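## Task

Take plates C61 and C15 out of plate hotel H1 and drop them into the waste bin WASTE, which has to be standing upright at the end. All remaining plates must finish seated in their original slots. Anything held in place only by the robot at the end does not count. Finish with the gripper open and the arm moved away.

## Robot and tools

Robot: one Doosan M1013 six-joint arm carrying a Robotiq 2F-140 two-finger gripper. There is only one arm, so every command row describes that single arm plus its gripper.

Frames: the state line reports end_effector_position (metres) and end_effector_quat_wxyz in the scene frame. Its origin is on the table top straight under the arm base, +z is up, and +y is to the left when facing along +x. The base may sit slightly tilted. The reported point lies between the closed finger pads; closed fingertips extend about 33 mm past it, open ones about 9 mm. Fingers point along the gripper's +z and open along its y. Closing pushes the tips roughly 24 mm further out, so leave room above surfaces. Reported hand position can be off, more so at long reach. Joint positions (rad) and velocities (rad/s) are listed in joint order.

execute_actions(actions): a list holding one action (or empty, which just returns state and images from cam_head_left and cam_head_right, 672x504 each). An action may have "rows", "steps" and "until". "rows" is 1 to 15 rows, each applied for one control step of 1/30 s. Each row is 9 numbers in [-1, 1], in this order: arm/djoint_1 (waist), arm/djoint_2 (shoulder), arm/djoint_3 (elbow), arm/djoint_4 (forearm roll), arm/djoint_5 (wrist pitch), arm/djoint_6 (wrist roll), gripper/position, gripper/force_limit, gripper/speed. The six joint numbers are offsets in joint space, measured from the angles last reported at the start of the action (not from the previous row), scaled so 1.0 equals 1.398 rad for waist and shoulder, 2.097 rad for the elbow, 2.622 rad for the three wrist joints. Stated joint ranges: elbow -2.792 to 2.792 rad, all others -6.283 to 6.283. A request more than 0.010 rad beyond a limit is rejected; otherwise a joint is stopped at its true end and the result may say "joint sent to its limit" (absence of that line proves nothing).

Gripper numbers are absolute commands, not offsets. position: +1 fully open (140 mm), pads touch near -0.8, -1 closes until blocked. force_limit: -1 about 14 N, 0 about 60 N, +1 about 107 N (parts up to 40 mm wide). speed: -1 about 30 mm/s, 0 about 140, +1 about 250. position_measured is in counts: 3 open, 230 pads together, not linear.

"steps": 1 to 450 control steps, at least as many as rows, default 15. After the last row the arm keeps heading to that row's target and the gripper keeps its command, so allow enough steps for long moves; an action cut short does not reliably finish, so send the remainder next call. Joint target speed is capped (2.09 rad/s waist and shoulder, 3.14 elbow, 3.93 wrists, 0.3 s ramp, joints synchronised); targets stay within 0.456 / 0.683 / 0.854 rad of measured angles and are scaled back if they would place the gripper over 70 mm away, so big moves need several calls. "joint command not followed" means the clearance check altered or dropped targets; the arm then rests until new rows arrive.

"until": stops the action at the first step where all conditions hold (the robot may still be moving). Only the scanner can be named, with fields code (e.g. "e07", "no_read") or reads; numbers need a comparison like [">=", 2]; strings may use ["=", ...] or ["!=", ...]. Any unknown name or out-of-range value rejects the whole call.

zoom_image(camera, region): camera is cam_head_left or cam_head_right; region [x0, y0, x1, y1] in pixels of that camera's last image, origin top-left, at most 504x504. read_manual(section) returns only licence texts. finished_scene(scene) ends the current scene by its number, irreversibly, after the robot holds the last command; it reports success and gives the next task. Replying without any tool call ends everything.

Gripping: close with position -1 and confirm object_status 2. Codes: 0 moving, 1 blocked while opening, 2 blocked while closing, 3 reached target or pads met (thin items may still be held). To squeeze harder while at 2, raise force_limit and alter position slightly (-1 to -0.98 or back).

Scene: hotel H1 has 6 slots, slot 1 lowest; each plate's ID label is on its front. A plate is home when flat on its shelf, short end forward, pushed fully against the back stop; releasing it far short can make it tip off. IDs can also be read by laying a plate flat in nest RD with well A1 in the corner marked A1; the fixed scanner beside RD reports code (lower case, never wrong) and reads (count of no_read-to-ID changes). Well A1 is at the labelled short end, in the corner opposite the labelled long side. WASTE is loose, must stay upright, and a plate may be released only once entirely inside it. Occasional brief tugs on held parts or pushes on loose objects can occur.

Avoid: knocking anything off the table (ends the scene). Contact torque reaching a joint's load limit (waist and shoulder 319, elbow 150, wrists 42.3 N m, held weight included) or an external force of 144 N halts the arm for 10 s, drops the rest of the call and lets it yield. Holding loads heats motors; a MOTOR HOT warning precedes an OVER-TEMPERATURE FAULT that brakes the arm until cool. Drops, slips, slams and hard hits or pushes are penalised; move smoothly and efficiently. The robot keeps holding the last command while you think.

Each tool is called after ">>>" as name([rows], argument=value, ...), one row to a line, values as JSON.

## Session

>>> execute_actions(actions=[])

Scene clock: 0.00 s.
end_effector_position=(+0.0293, +0.6622, +0.3739) position_measured=3 object_status=3 end_effector_quat_wxyz=(+0.177, +0.408, +0.693, -0.568) end_effector_velocity=(+0.000, -0.000, +0.001) end_effector_angular_velocity=(-0.001, +0.000, +0.000)
Joint positions: [1.477 0.808 1.09  0.149 2.512 0.99 ]
Joint velocities: [-0.    -0.    -0.001 -0.     0.001 -0.   ]
scanner: code=no_read reads=0

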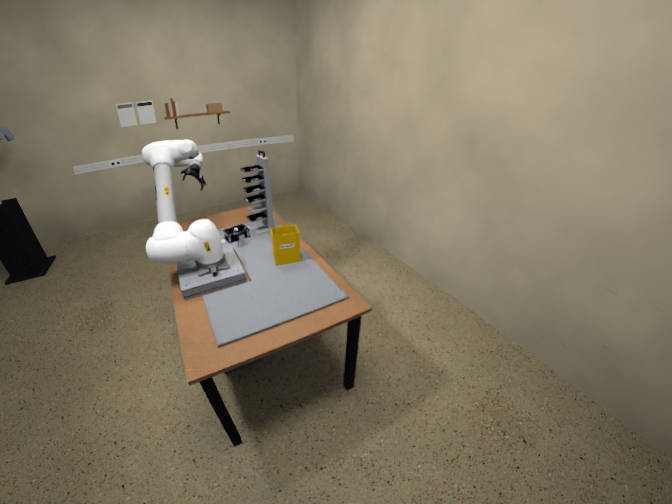

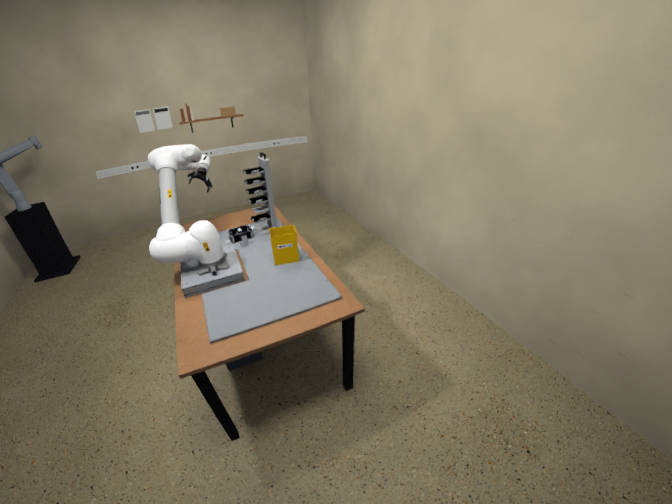

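>>> zoom_image(camera="cam_head_left", region=[215, 145, 315, 270])

>>> zoom_image(camera="cam_head_right", region=[215, 145, 315, 270])

>>> zoom_image(camera="cam_head_left", region=[235, 150, 285, 240])

Region (215, 145, 315, 270) of cam_head_left's 672x504 image, scaled by 4.032, with more detail than that image has; it fills the left 403 columns of this view, and the rest is white.

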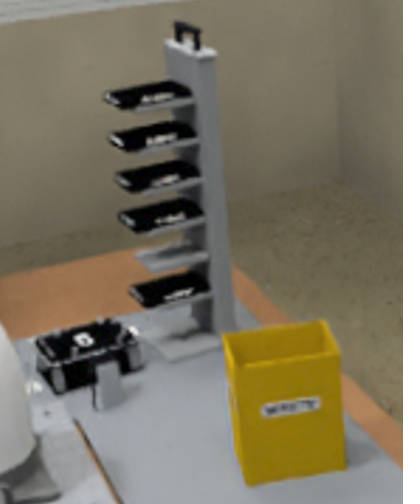

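Region (215, 145, 315, 270) of cam_head_right's 672x504 image, scaled by 4.032, with more detail than that image has; it fills the left 403 columns of this view, and the rest is white.

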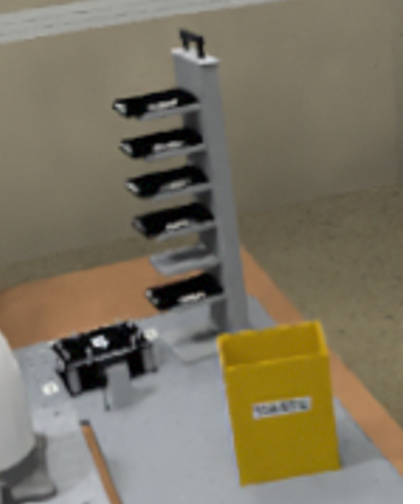

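Region (235, 150, 285, 240) of cam_head_left's 672x504 image, scaled by 5.600, with more detail than that image has.

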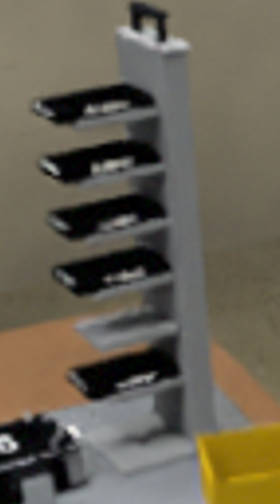

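>>> zoom_image(camera="cam_head_left", region=[236, 150, 276, 190])

>>> zoom_image(camera="cam_head_left", region=[240, 200, 280, 240])

>>> zoom_image(camera="cam_head_right", region=[238, 150, 278, 190])

>>> zoom_image(camera="cam_head_right", region=[244, 200, 284, 240])

Region (236, 150, 276, 190) of cam_head_left's 672x504 image, scaled by 12.600, with more detail than that image has.

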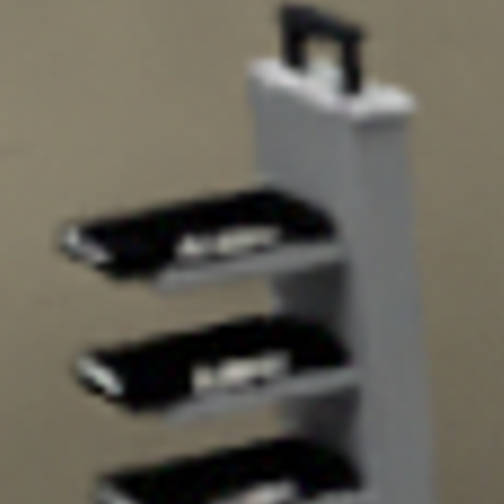

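Region (240, 200, 280, 240) of cam_head_left's 672x504 image, scaled by 12.600, with more detail than that image has.

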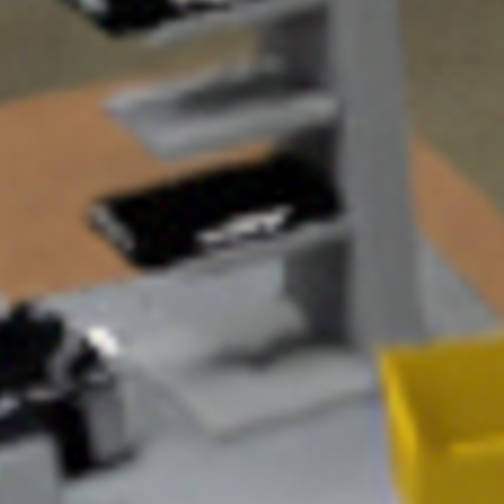

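Region (238, 150, 278, 190) of cam_head_right's 672x504 image, scaled by 12.600, with more detail than that image has.

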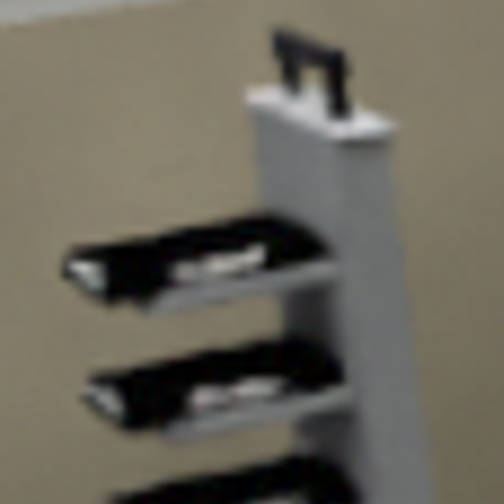

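Region (244, 200, 284, 240) of cam_head_right's 672x504 image, scaled by 12.600, with more detail than that image has.

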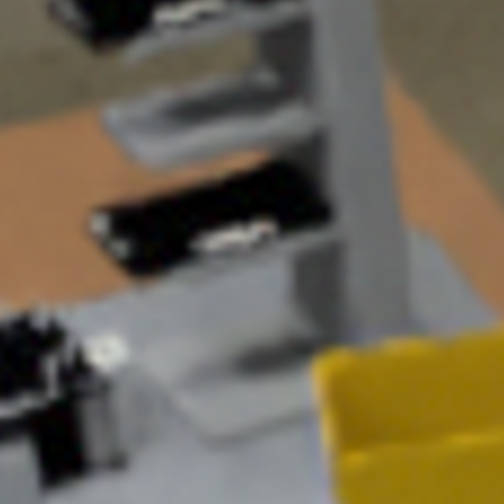

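>>> execute_actions([
  {"rows": [[0.2668,-0.6781,0.6166,-0.6995,-0.4092,-0.1182,1,0,0]], "steps": 32},
])

Scene clock: 25.57 s.
end_effector_position=(+0.1922, +0.4642, +0.4883) position_measured=3 object_status=3 end_effector_quat_wxyz=(+0.693, -0.142, +0.692, +0.146) end_effector_velocity=(-0.003, +0.006, +0.003) end_effector_angular_velocity=(-0.001, -0.011, +0.020)
Joint positions: [ 1.85  -0.139  2.382 -1.684  1.44   0.68 ]
Joint velocities: [ 0.001 -0.    -0.    -0.02  -0.009 -0.003]
scanner: code=no_read reads=0

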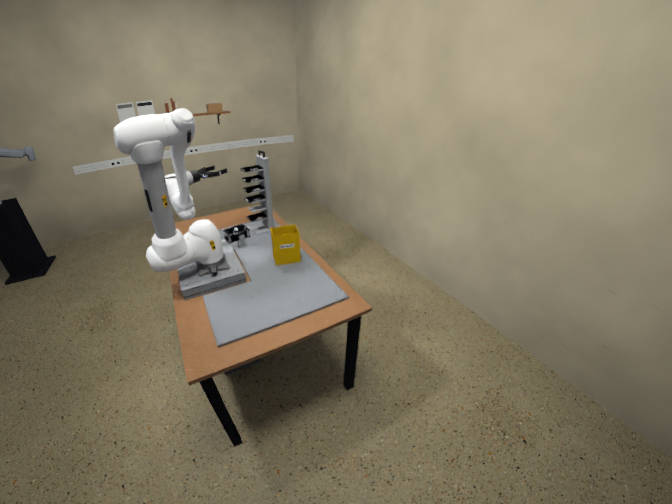

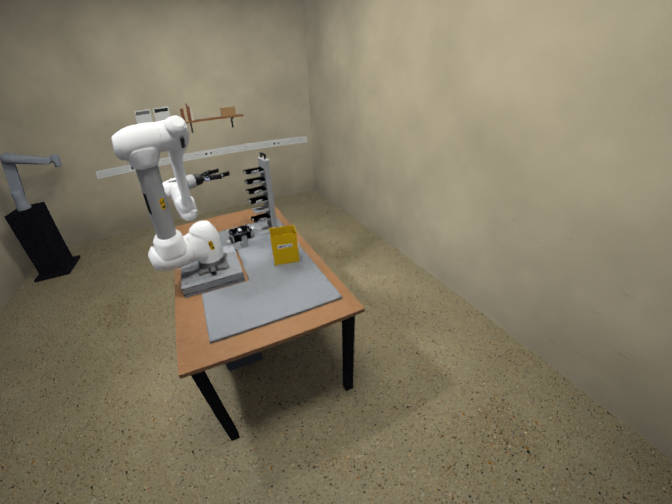

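>>> execute_actions([
  {"rows": [[-0.1753,0,0,0,0,0,1,0,0]], "steps": 14},
])

>>> zoom_image(camera="cam_head_left", region=[210, 150, 270, 195])

>>> zoom_image(camera="cam_head_right", region=[212, 150, 272, 195])

Scene clock: 27.30 s.
end_effector_position=(+0.2996, +0.4043, +0.4873) position_measured=3 object_status=3 end_effector_quat_wxyz=(+0.705, -0.056, +0.705, +0.059) end_effector_velocity=(-0.000, +0.000, +0.000) end_effector_angular_velocity=(+0.002, +0.001, +0.000)
Joint positions: [ 1.605 -0.139  2.383 -1.684  1.44   0.68 ]
Joint velocities: [ 0.     0.    -0.001  0.001 -0.001  0.002]
scanner: code=no_read reads=0

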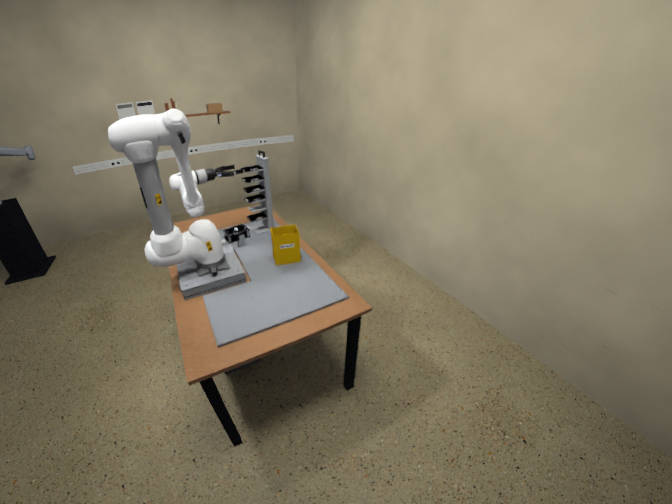

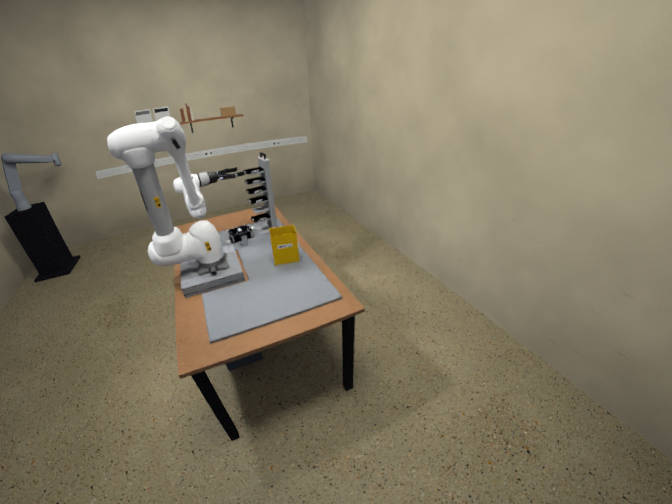

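Region (210, 150, 270, 195) of cam_head_left's 672x504 image, scaled by 8.400, with more detail than that image has; it fills the top 378 rows of this view, and the rest is white.

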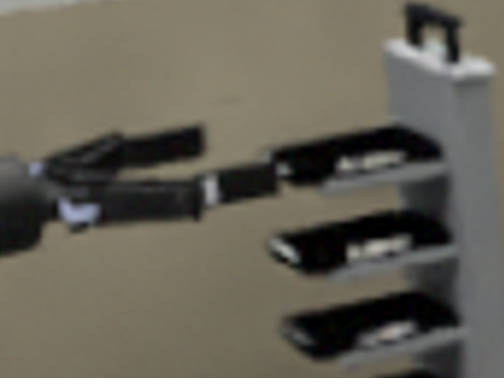

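Region (212, 150, 272, 195) of cam_head_right's 672x504 image, scaled by 8.400, with more detail than that image has; it fills the top 378 rows of this view, and the rest is white.

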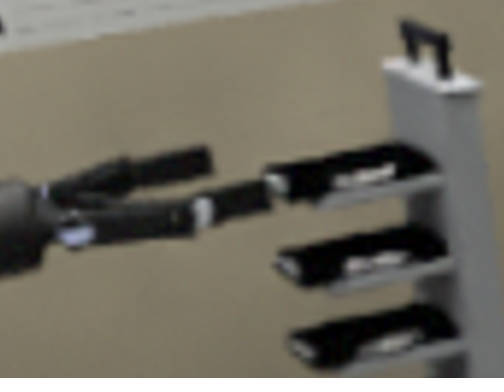

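>>> execute_actions([
  {"rows": [[0,-0.013,0.0056,0.0003,-0.0004,-0.0025,1,0,0],[0,-0.0265,0.0112,0.0006,-0.0008,-0.005,1,0,0],[0,-0.0265,0.0112,0.0006,-0.0008,-0.005,1,0,0],[0,-0.0265,0.0112,0.0006,-0.0008,-0.005,1,0,0],[0,-0.0265,0.0112,0.0006,-0.0008,-0.005,1,0,0],[-0.0093,-0.0257,0.0108,-0.0026,-0.0047,-0.0043,1,0,0],[-0.0187,-0.0248,0.0103,-0.0058,-0.0085,-0.0035,1,0,0],[-0.028,-0.024,0.0099,-0.009,-0.0124,-0.0028,1,0,0],[-0.0374,-0.0232,0.0095,-0.0122,-0.0163,-0.002,1,0,0],[-0.0467,-0.0224,0.0091,-0.0154,-0.0202,-0.0013,1,0,0],[-0.056,-0.0215,0.0086,-0.0185,-0.024,-0.0006,1,0,0],[-0.0654,-0.0207,0.0082,-0.0217,-0.0279,0.0002,1,0,0],[-0.0747,-0.0199,0.0078,-0.0249,-0.0318,0.0009,1,0,0],[-0.0841,-0.019,0.0073,-0.0281,-0.0356,0.0017,1,0,0],[-0.0934,-0.0182,0.0069,-0.0313,-0.0395,0.0024,1,0,0]], "steps": 19},
])

>>> zoom_image(camera="cam_head_left", region=[220, 150, 270, 190])

>>> zoom_image(camera="cam_head_right", region=[222, 150, 272, 190])

Scene clock: 46.10 s.
end_effector_position=(+0.3440, +0.3938, +0.4894) position_measured=3 object_status=3 end_effector_quat_wxyz=(+0.705, -0.056, +0.705, +0.060) end_effector_velocity=(+0.001, +0.001, -0.000) end_effector_angular_velocity=(-0.001, +0.001, +0.002)
Joint positions: [ 1.474 -0.165  2.397 -1.766  1.337  0.686]
Joint velocities: [-0.002  0.    -0.    -0.001 -0.004 -0.   ]
scanner: code=no_read reads=0

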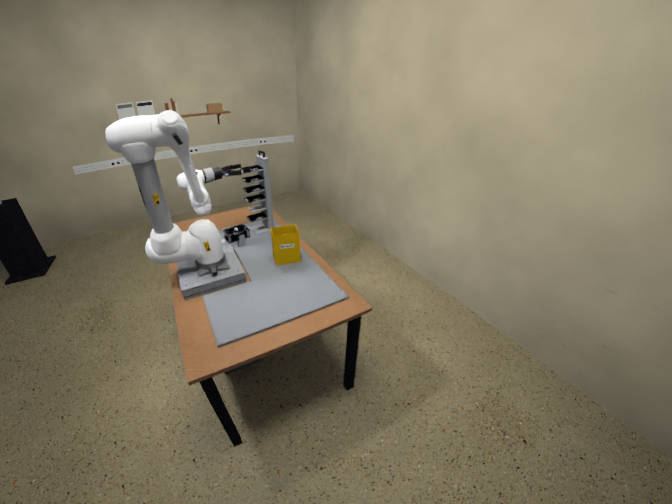

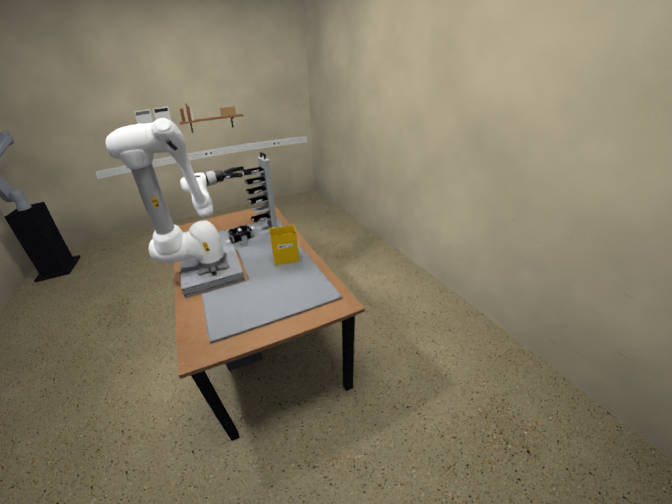

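Region (220, 150, 270, 190) of cam_head_left's 672x504 image, scaled by 10.080, with more detail than that image has; it fills the top 403 rows of this view, and the rest is white.

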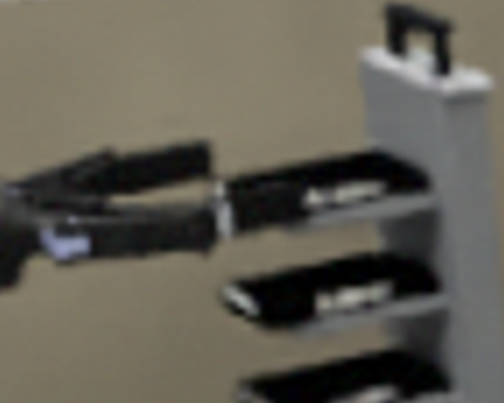

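Region (222, 150, 272, 190) of cam_head_right's 672x504 image, scaled by 10.080, with more detail than that image has; it fills the top 403 rows of this view, and the rest is white.

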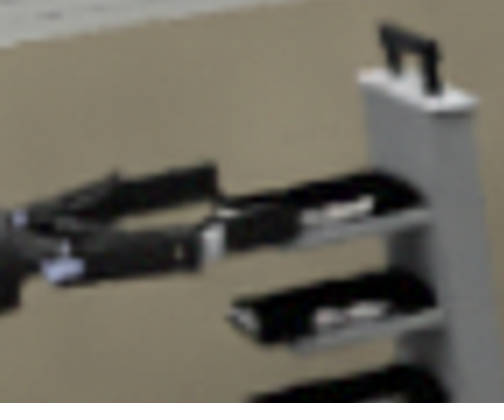

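>>> execute_actions([
  {"rows": [[0,0,0,0,0,0,-1,-1,-0.4]], "steps": 24},
])

>>> zoom_image(camera="cam_head_left", region=[220, 150, 270, 190])

>>> zoom_image(camera="cam_head_right", region=[222, 150, 272, 190])

Scene clock: 48.27 s.
end_effector_position=(+0.3440, +0.3937, +0.4894) position_measured=75 object_status=2 end_effector_quat_wxyz=(+0.705, -0.056, +0.705, +0.060) end_effector_velocity=(-0.000, +0.000, +0.000) end_effector_angular_velocity=(+0.000, -0.000, +0.000)
Joint positions: [ 1.474 -0.165  2.397 -1.766  1.337  0.686]
Joint velocities: [ 0.     0.    -0.001  0.     0.    -0.   ]
scanner: code=no_read reads=0

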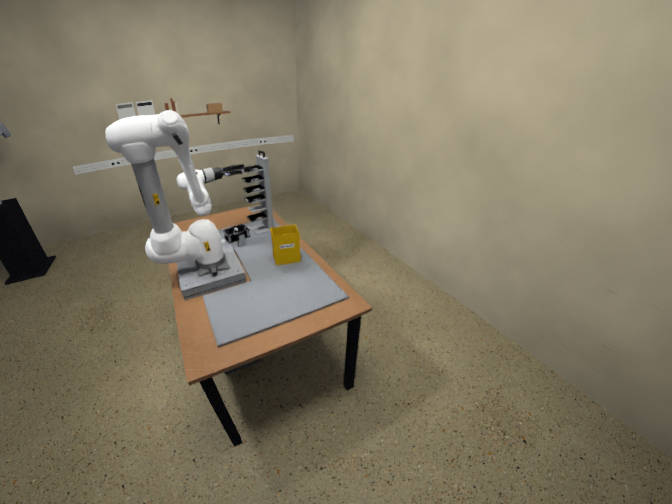

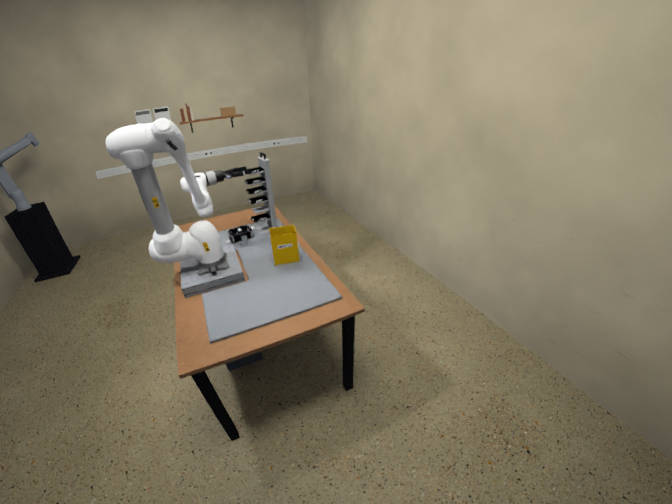

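Region (220, 150, 270, 190) of cam_head_left's 672x504 image, scaled by 10.080, with more detail than that image has; it fills the top 403 rows of this view, and the rest is white.

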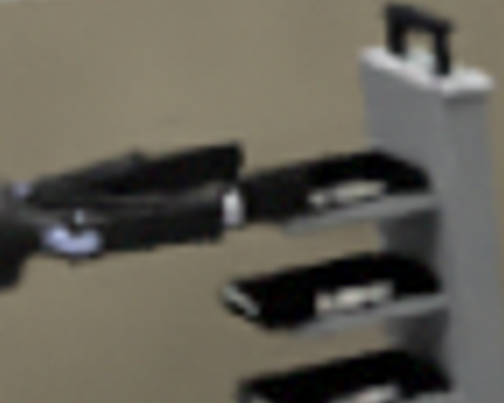

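Region (222, 150, 272, 190) of cam_head_right's 672x504 image, scaled by 10.080, with more detail than that image has; it fills the top 403 rows of this view, and the rest is white.

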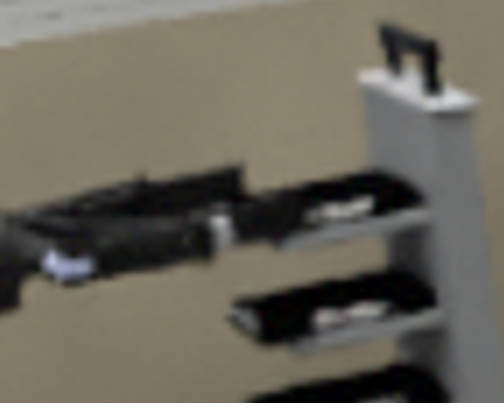

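>>> execute_actions([
  {"rows": [[0,0,0,0,0,0,0.69,-1,1],[0,0,0,0,0,0,0.69,-1,1],[0,0,0,0,0,0,0.69,-1,1],[0,0,0,0,0,0,0.69,-1,1],[0,0,0,0,0,0,0.69,-1,1],[0.0017,-0.0164,0.0052,0.0016,-0.0002,-0.0049,0.69,-1,1],[0.0017,-0.0164,0.0052,0.0016,-0.0002,-0.0049,0.69,-1,1],[0.0017,-0.0164,0.0052,0.0016,-0.0002,-0.0049,0.69,-1,1],[0.0017,-0.0164,0.0052,0.0016,-0.0002,-0.0049,0.69,-1,1],[0.0017,-0.0164,0.0052,0.0016,-0.0002,-0.0049,0.69,-1,1],[0.0017,-0.0164,0.0052,0.0016,-0.0002,-0.0049,-1,-1,-0.2]], "steps": 27},
])

>>> zoom_image(camera="cam_head_left", region=[220, 150, 270, 190])

Scene clock: 55.57 s.
end_effector_position=(+0.3419, +0.3840, +0.4922) position_measured=104 object_status=2 end_effector_quat_wxyz=(+0.705, -0.056, +0.705, +0.060) end_effector_velocity=(+0.000, +0.000, +0.000) end_effector_angular_velocity=(-0.000, -0.000, -0.000)
Joint positions: [ 1.476 -0.188  2.408 -1.762  1.336  0.673]
Joint velocities: [-0.    -0.    -0.     0.    -0.    -0.001]
scanner: code=no_read reads=0

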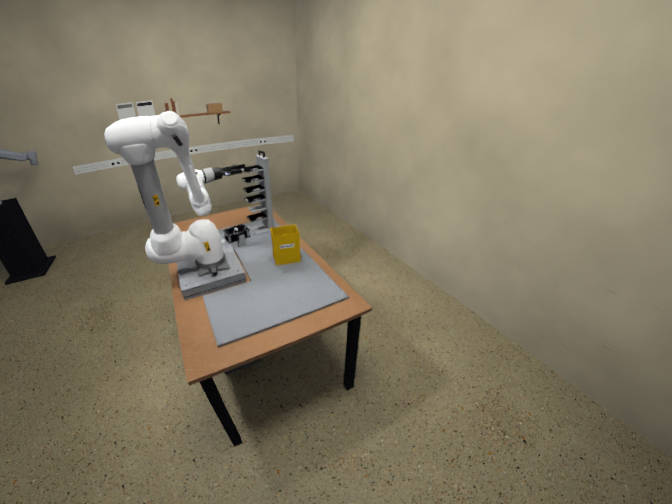

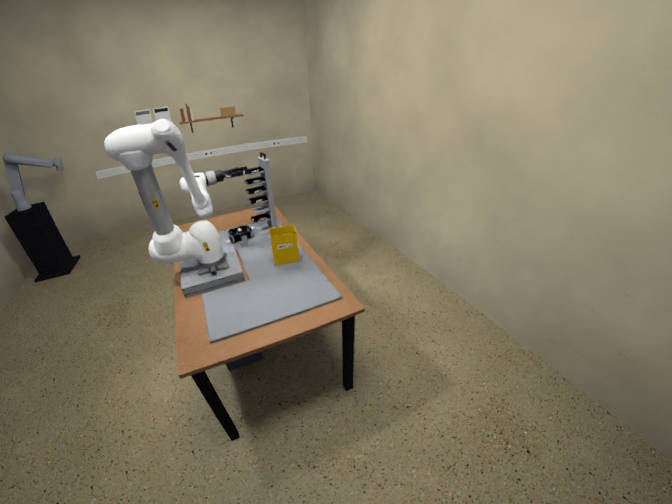

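Region (220, 150, 270, 190) of cam_head_left's 672x504 image, scaled by 10.080, with more detail than that image has; it fills the top 403 rows of this view, and the rest is white.

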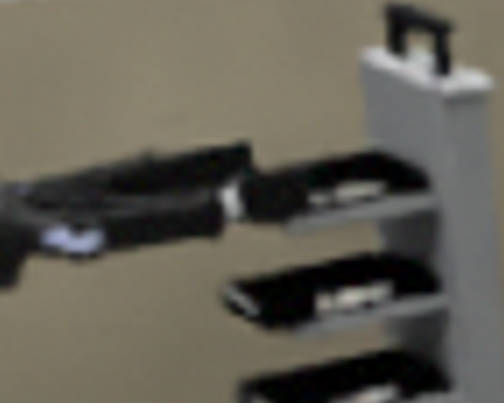

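>>> execute_actions([
  {"rows": [[-0.0019,-0.0039,0.002,-0.0005,-0.0009,-0.0003,-1,-1,-0.2],[-0.0019,-0.0039,0.002,-0.0005,-0.0009,-0.0003,-1,-1,-0.2],[-0.0019,-0.0039,0.002,-0.0005,-0.0009,-0.0003,-1,-1,-0.2],[-0.0019,-0.0039,0.002,-0.0005,-0.0009,-0.0003,-1,-1,-0.2],[-0.0019,-0.0039,0.002,-0.0005,-0.0009,-0.0003,-0.98,-1,-0.2]], "steps": 11},
])

Scene clock: 59.03 s.
end_effector_position=(+0.3423, +0.3813, +0.4921) position_measured=104 object_status=2 end_effector_quat_wxyz=(+0.705, -0.056, +0.705, +0.060) end_effector_velocity=(+0.000, -0.001, +0.000) end_effector_angular_velocity=(+0.000, -0.001, -0.003)
Joint positions: [ 1.474 -0.193  2.412 -1.764  1.334  0.673]
Joint velocities: [-0.001 -0.    -0.     0.001  0.002 -0.   ]
scanner: code=no_read reads=0

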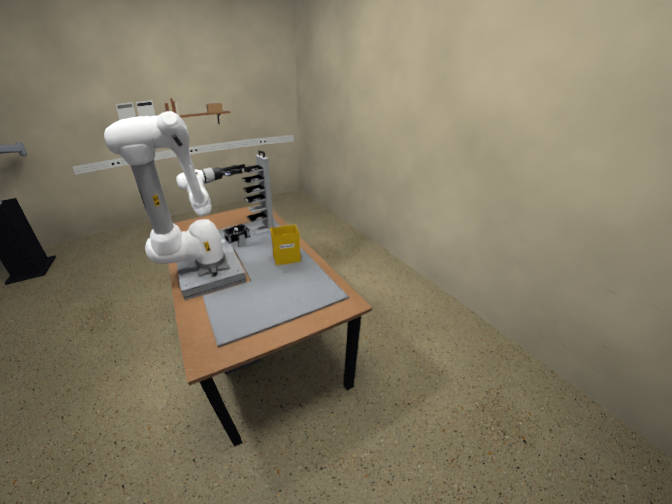

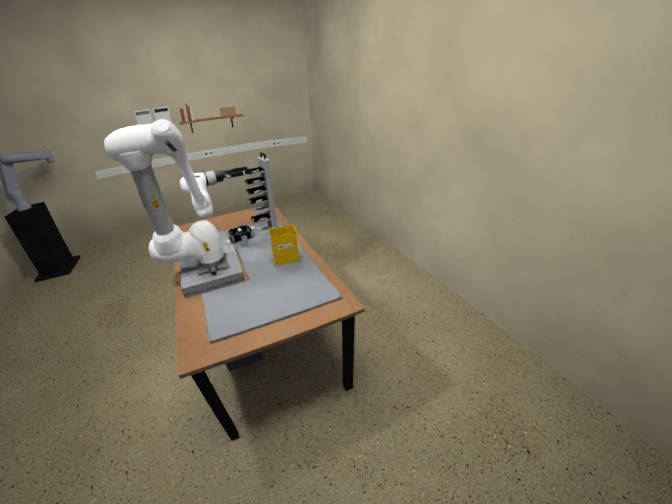

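>>> zoom_image(camera="cam_head_left", region=[236, 155, 272, 191])

>>> zoom_image(camera="cam_head_right", region=[238, 157, 274, 193])

Region (236, 155, 272, 191) of cam_head_left's 672x504 image, scaled by 14.000, with more detail than that image has.

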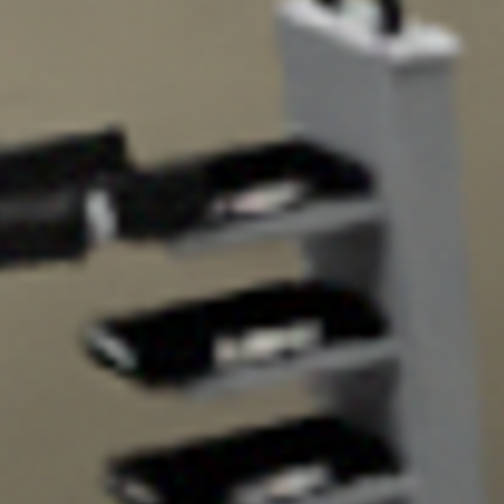

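Region (238, 157, 274, 193) of cam_head_right's 672x504 image, scaled by 14.000, with more detail than that image has.

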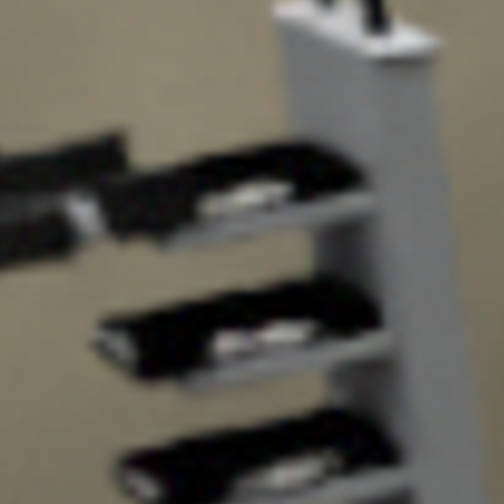

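>>> execute_actions([
  {"rows": [[0,0,0,0,0,0,-1,0.5,0],[0,0,0,0,0,0,-1,0.5,0],[0,0,0,0,0,0,-1,0.5,0],[0,0,0,0,0,0,-1,0.5,0],[0,0,0,0,0,0,-1,0.5,0],[0,-0.0084,-0.0045,0.0019,-0.0015,-0.0083,-1,0.5,0],[0,-0.0084,-0.0045,0.0019,-0.0015,-0.0083,-1,0.5,0],[0,-0.0084,-0.0045,0.0019,-0.0015,-0.0083,-1,0.5,0],[0,-0.0084,-0.0045,0.0019,-0.0015,-0.0083,-1,0.5,0],[0.0755,-0.0205,-0.0059,0.028,0.0294,-0.0212,-1,0.5,0],[0.0755,-0.0205,-0.0059,0.028,0.0294,-0.0212,-1,0.5,0],[0.0755,-0.0205,-0.0059,0.028,0.0294,-0.0212,-1,0.5,0],[0.0755,-0.0205,-0.0059,0.028,0.0294,-0.0212,-1,0.5,0],[0.0755,-0.0205,-0.0059,0.028,0.0294,-0.0212,-1,0.5,0],[0.0901,-0.8634,-0.1965,0.0168,0.1281,-0.6266,-1,0.5,0]], "steps": 54},
])

Scene clock: 77.30 s.
end_effector_position=(+0.2963, -0.1761, +0.8473) position_measured=112 object_status=2 end_effector_quat_wxyz=(+0.724, +0.032, +0.683, -0.084) end_effector_velocity=(-0.010, -0.542, -0.098) end_effector_angular_velocity=(+0.262, +0.131, -0.104)
Joint positions: [ 1.597 -1.133  2.042 -1.717  1.642 -0.743]
Joint velocities: [ 0.007 -0.762 -0.119 -0.007  0.078 -0.64 ]
scanner: code=no_read reads=0

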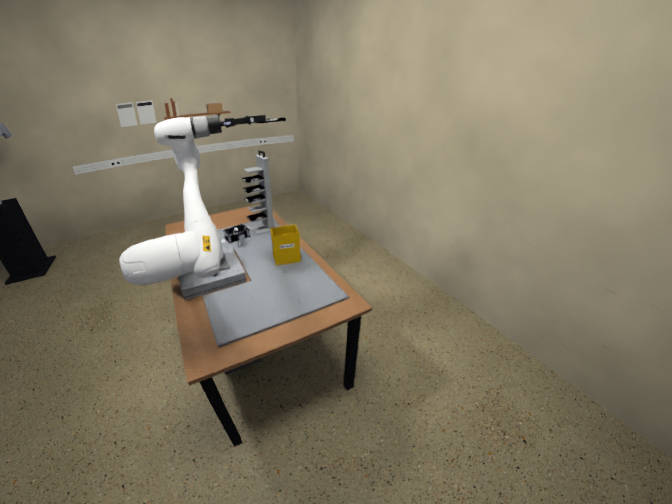

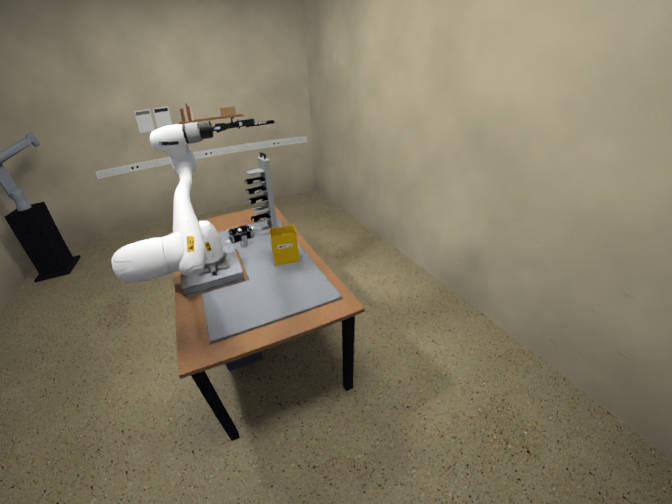

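>>> execute_actions([
  {"rows": [[0.002,-0.191,-0.4492,-0.1041,-0.077,-0.4794,-1,0.5,0]], "steps": 44},
])

Scene clock: 81.93 s.
end_effector_position=(+0.2597, -0.9232, +0.8564) position_measured=112 object_status=2 end_effector_quat_wxyz=(+0.674, +0.104, +0.700, -0.211) end_effector_velocity=(+0.000, +0.002, +0.001) end_effector_angular_velocity=(-0.001, -0.002, +0.003)
Joint positions: [ 1.6  -1.4   1.1  -1.99  1.44 -2.  ]
Joint velocities: [-0.    -0.     0.001  0.003 -0.001  0.001]
scanner: code=no_read reads=0

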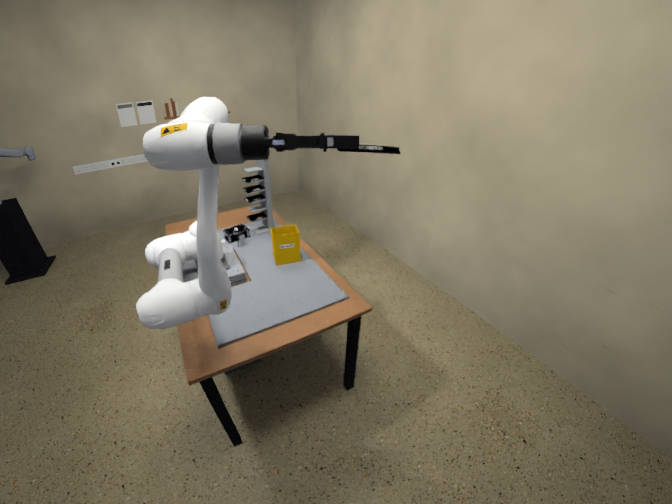

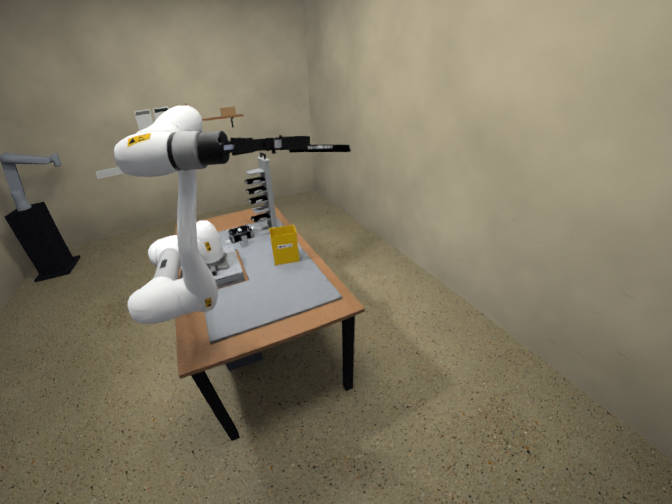

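>>> zoom_image(camera="cam_head_left", region=[335, 130, 405, 165])

>>> zoom_image(camera="cam_head_right", region=[285, 130, 355, 165])

Region (335, 130, 405, 165) of cam_head_left's 672x504 image, scaled by 7.200, with more detail than that image has.

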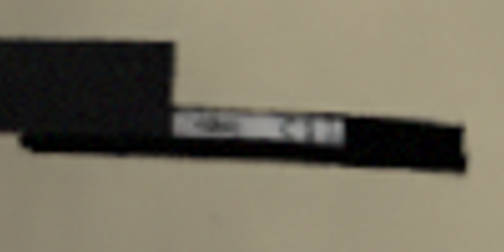

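Region (285, 130, 355, 165) of cam_head_right's 672x504 image, scaled by 7.200, with more detail than that image has.

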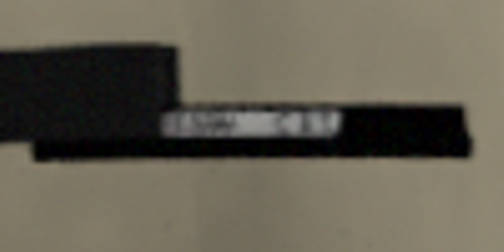

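>>> zoom_image(camera="cam_head_left", region=[366, 140, 390, 156])

>>> zoom_image(camera="cam_head_right", region=[314, 139, 338, 155])

Region (366, 140, 390, 156) of cam_head_left's 672x504 image, scaled by 21.000, with more detail than that image has.

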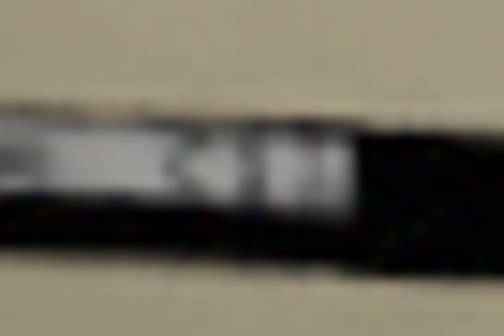

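Region (314, 139, 338, 155) of cam_head_right's 672x504 image, scaled by 21.000, with more detail than that image has.

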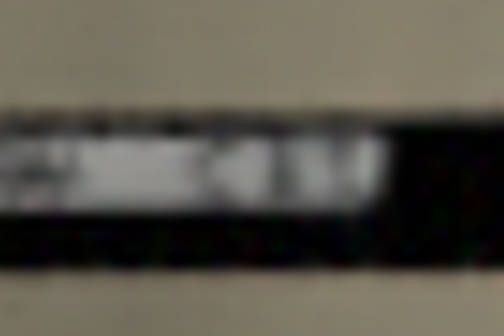

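>>> execute_actions(actions=[])

>>> zoom_image(camera="cam_head_left", region=[355, 138, 395, 158])

>>> zoom_image(camera="cam_head_right", region=[303, 137, 343, 157])

Scene clock: 85.63 s.
end_effector_position=(+0.2597, -0.9233, +0.8563) position_measured=112 object_status=2 end_effector_quat_wxyz=(+0.674, +0.104, +0.700, -0.211) end_effector_velocity=(-0.000, +0.000, +0.001) end_effector_angular_velocity=(-0.002, -0.001, -0.001)
Joint positions: [ 1.6  -1.4   1.1  -1.99  1.44 -2.  ]
Joint velocities: [-0.    -0.     0.001 -0.001 -0.001 -0.001]
scanner: code=no_read reads=0

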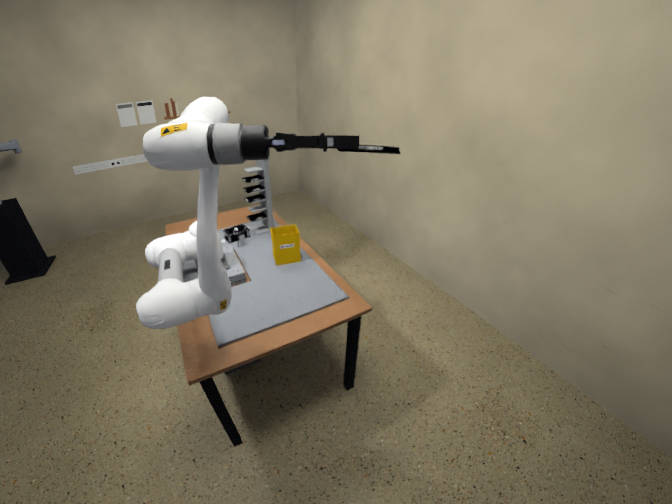

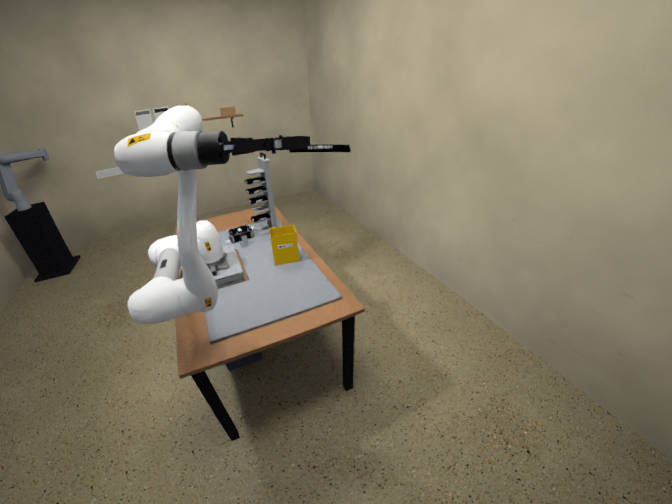

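Region (355, 138, 395, 158) of cam_head_left's 672x504 image, scaled by 12.600, with more detail than that image has.

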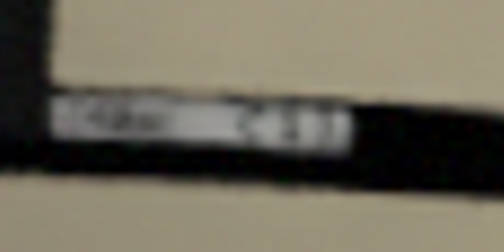

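Region (303, 137, 343, 157) of cam_head_right's 672x504 image, scaled by 12.600, with more detail than that image has.

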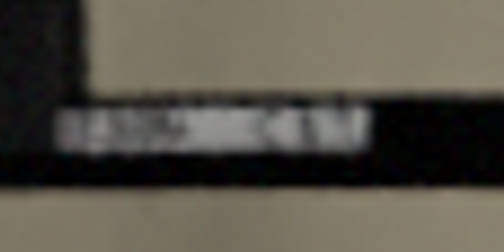

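>>> execute_actions([
  {"rows": [[0,0,0.4292,0.103,0.0877,0.3928,-1,0.5,0],[0,0,0.4292,0.103,0.0877,0.3928,-1,0.5,0],[0,0,0.4292,0.103,0.0877,0.3928,-1,0.5,0],[0,0,0.4292,0.103,0.0877,0.3928,-1,0.5,0],[0,0,0.4292,0.103,0.0877,0.3928,-1,0.5,0],[0,0,0.4292,0.103,0.0877,0.3928,-1,0.5,0],[0,0,0.4292,0.103,0.0877,0.3928,-1,0.5,0],[0,0,0.4292,0.103,0.0877,0.3928,-1,0.5,0],[0,0,0.4292,0.103,0.0877,0.3928,-1,0.5,0],[0,0,0.4292,0.103,0.0877,0.3928,-1,0.5,0],[0,0,0.4292,0.103,0.0877,0.3928,-1,0.5,0],[0,0,0.4292,0.103,0.0877,0.3928,-1,0.5,0],[0,0,0.4292,0.103,0.0877,0.3928,-1,0.5,0],[0,0,0.4292,0.103,0.0877,0.3928,-1,0.5,0],[-0.0147,0.8351,0.615,0.1156,-0.0119,0.9901,-1,0.5,0]], "steps": 80},
])

Scene clock: 94.33 s.
end_effector_position=(+0.3076, +0.3767, +0.5149) position_measured=112 object_status=2 end_effector_quat_wxyz=(+0.705, -0.057, +0.705, +0.059) end_effector_velocity=(-0.000, +0.000, +0.000) end_effector_angular_velocity=(+0.000, +0.000, +0.001)
Joint positions: [ 1.58  -0.232  2.39  -1.687  1.409  0.596]
Joint velocities: [ 0.    -0.    -0.    -0.    -0.001 -0.   ]
scanner: code=no_read reads=0

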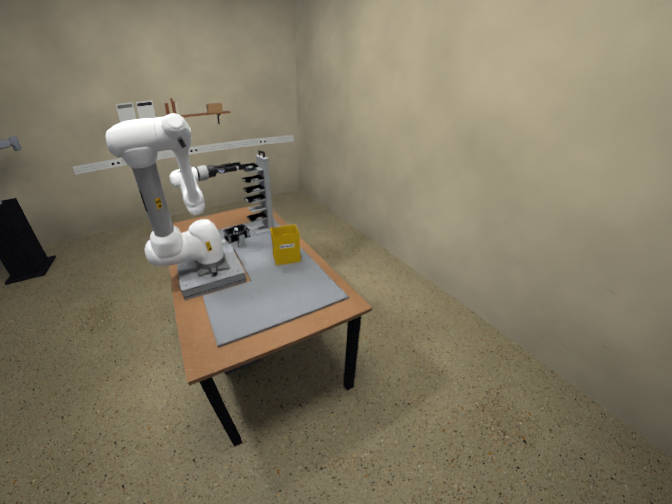

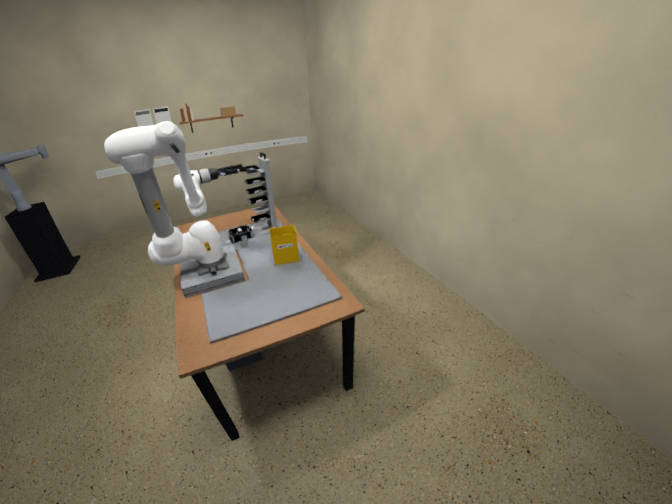

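>>> execute_actions([
  {"rows": [[-0.0619,0.0159,0.0038,-0.0219,-0.0252,0.0161,-1,0.5,0],[-0.0619,0.0159,0.0038,-0.0219,-0.0252,0.0161,-1,0.5,0],[-0.0619,0.0159,0.0038,-0.0219,-0.0252,0.0161,-1,0.5,0],[-0.0619,0.0159,0.0038,-0.0219,-0.0252,0.0161,-1,0.5,0],[-0.0619,0.0159,0.0038,-0.0219,-0.0252,0.0161,-1,0.5,0],[-0.0619,0.0159,0.0038,-0.0219,-0.0252,0.0161,-1,0.5,0],[-0.0619,0.0159,0.0038,-0.0219,-0.0252,0.0161,-0.98,-1,0],[-0.0619,0.0159,0.0038,-0.0219,-0.0252,0.0161,-0.98,-1,0],[-0.0619,0.018,0.0049,-0.0224,-0.0248,0.0182,-0.98,-1,0],[-0.0619,0.0201,0.0061,-0.0229,-0.0245,0.0202,-0.98,-1,0],[-0.0619,0.0222,0.0072,-0.0233,-0.0241,0.0223,-0.98,-1,0],[-0.0619,0.0242,0.0083,-0.0238,-0.0237,0.0243,-0.98,-1,0]], "steps": 15},
])

>>> zoom_image(camera="cam_head_left", region=[236, 155, 272, 191])

Scene clock: 99.07 s.
end_effector_position=(+0.3360, +0.3816, +0.4960) position_measured=112 object_status=2 end_effector_quat_wxyz=(+0.705, -0.057, +0.705, +0.060) end_effector_velocity=(+0.000, -0.000, +0.001) end_effector_angular_velocity=(+0.003, -0.001, -0.002)
Joint positions: [ 1.493 -0.199  2.407 -1.75   1.347  0.659]
Joint velocities: [-0.     0.    -0.001 -0.     0.002  0.003]
scanner: code=no_read reads=0

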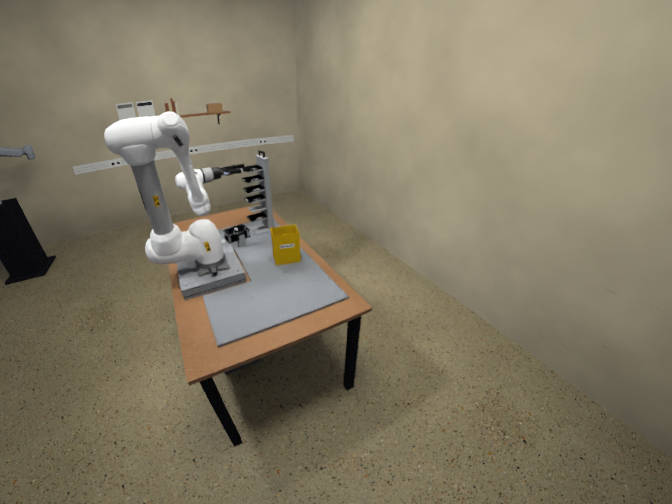

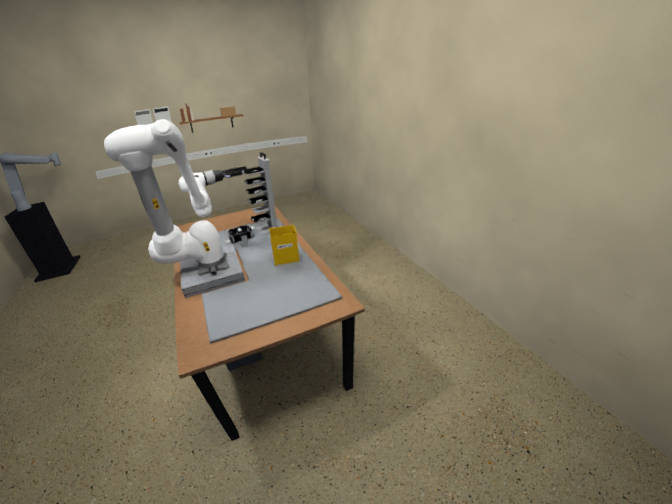

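Region (236, 155, 272, 191) of cam_head_left's 672x504 image, scaled by 14.000, with more detail than that image has.

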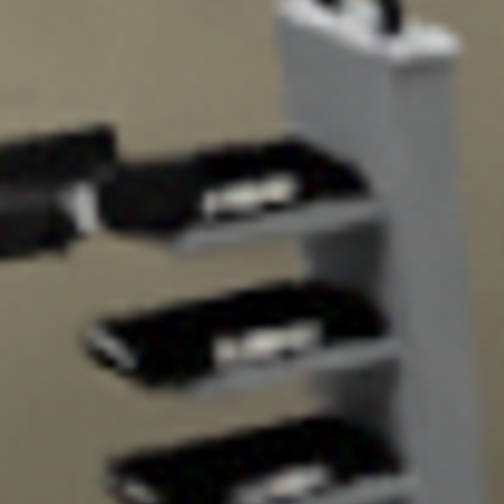

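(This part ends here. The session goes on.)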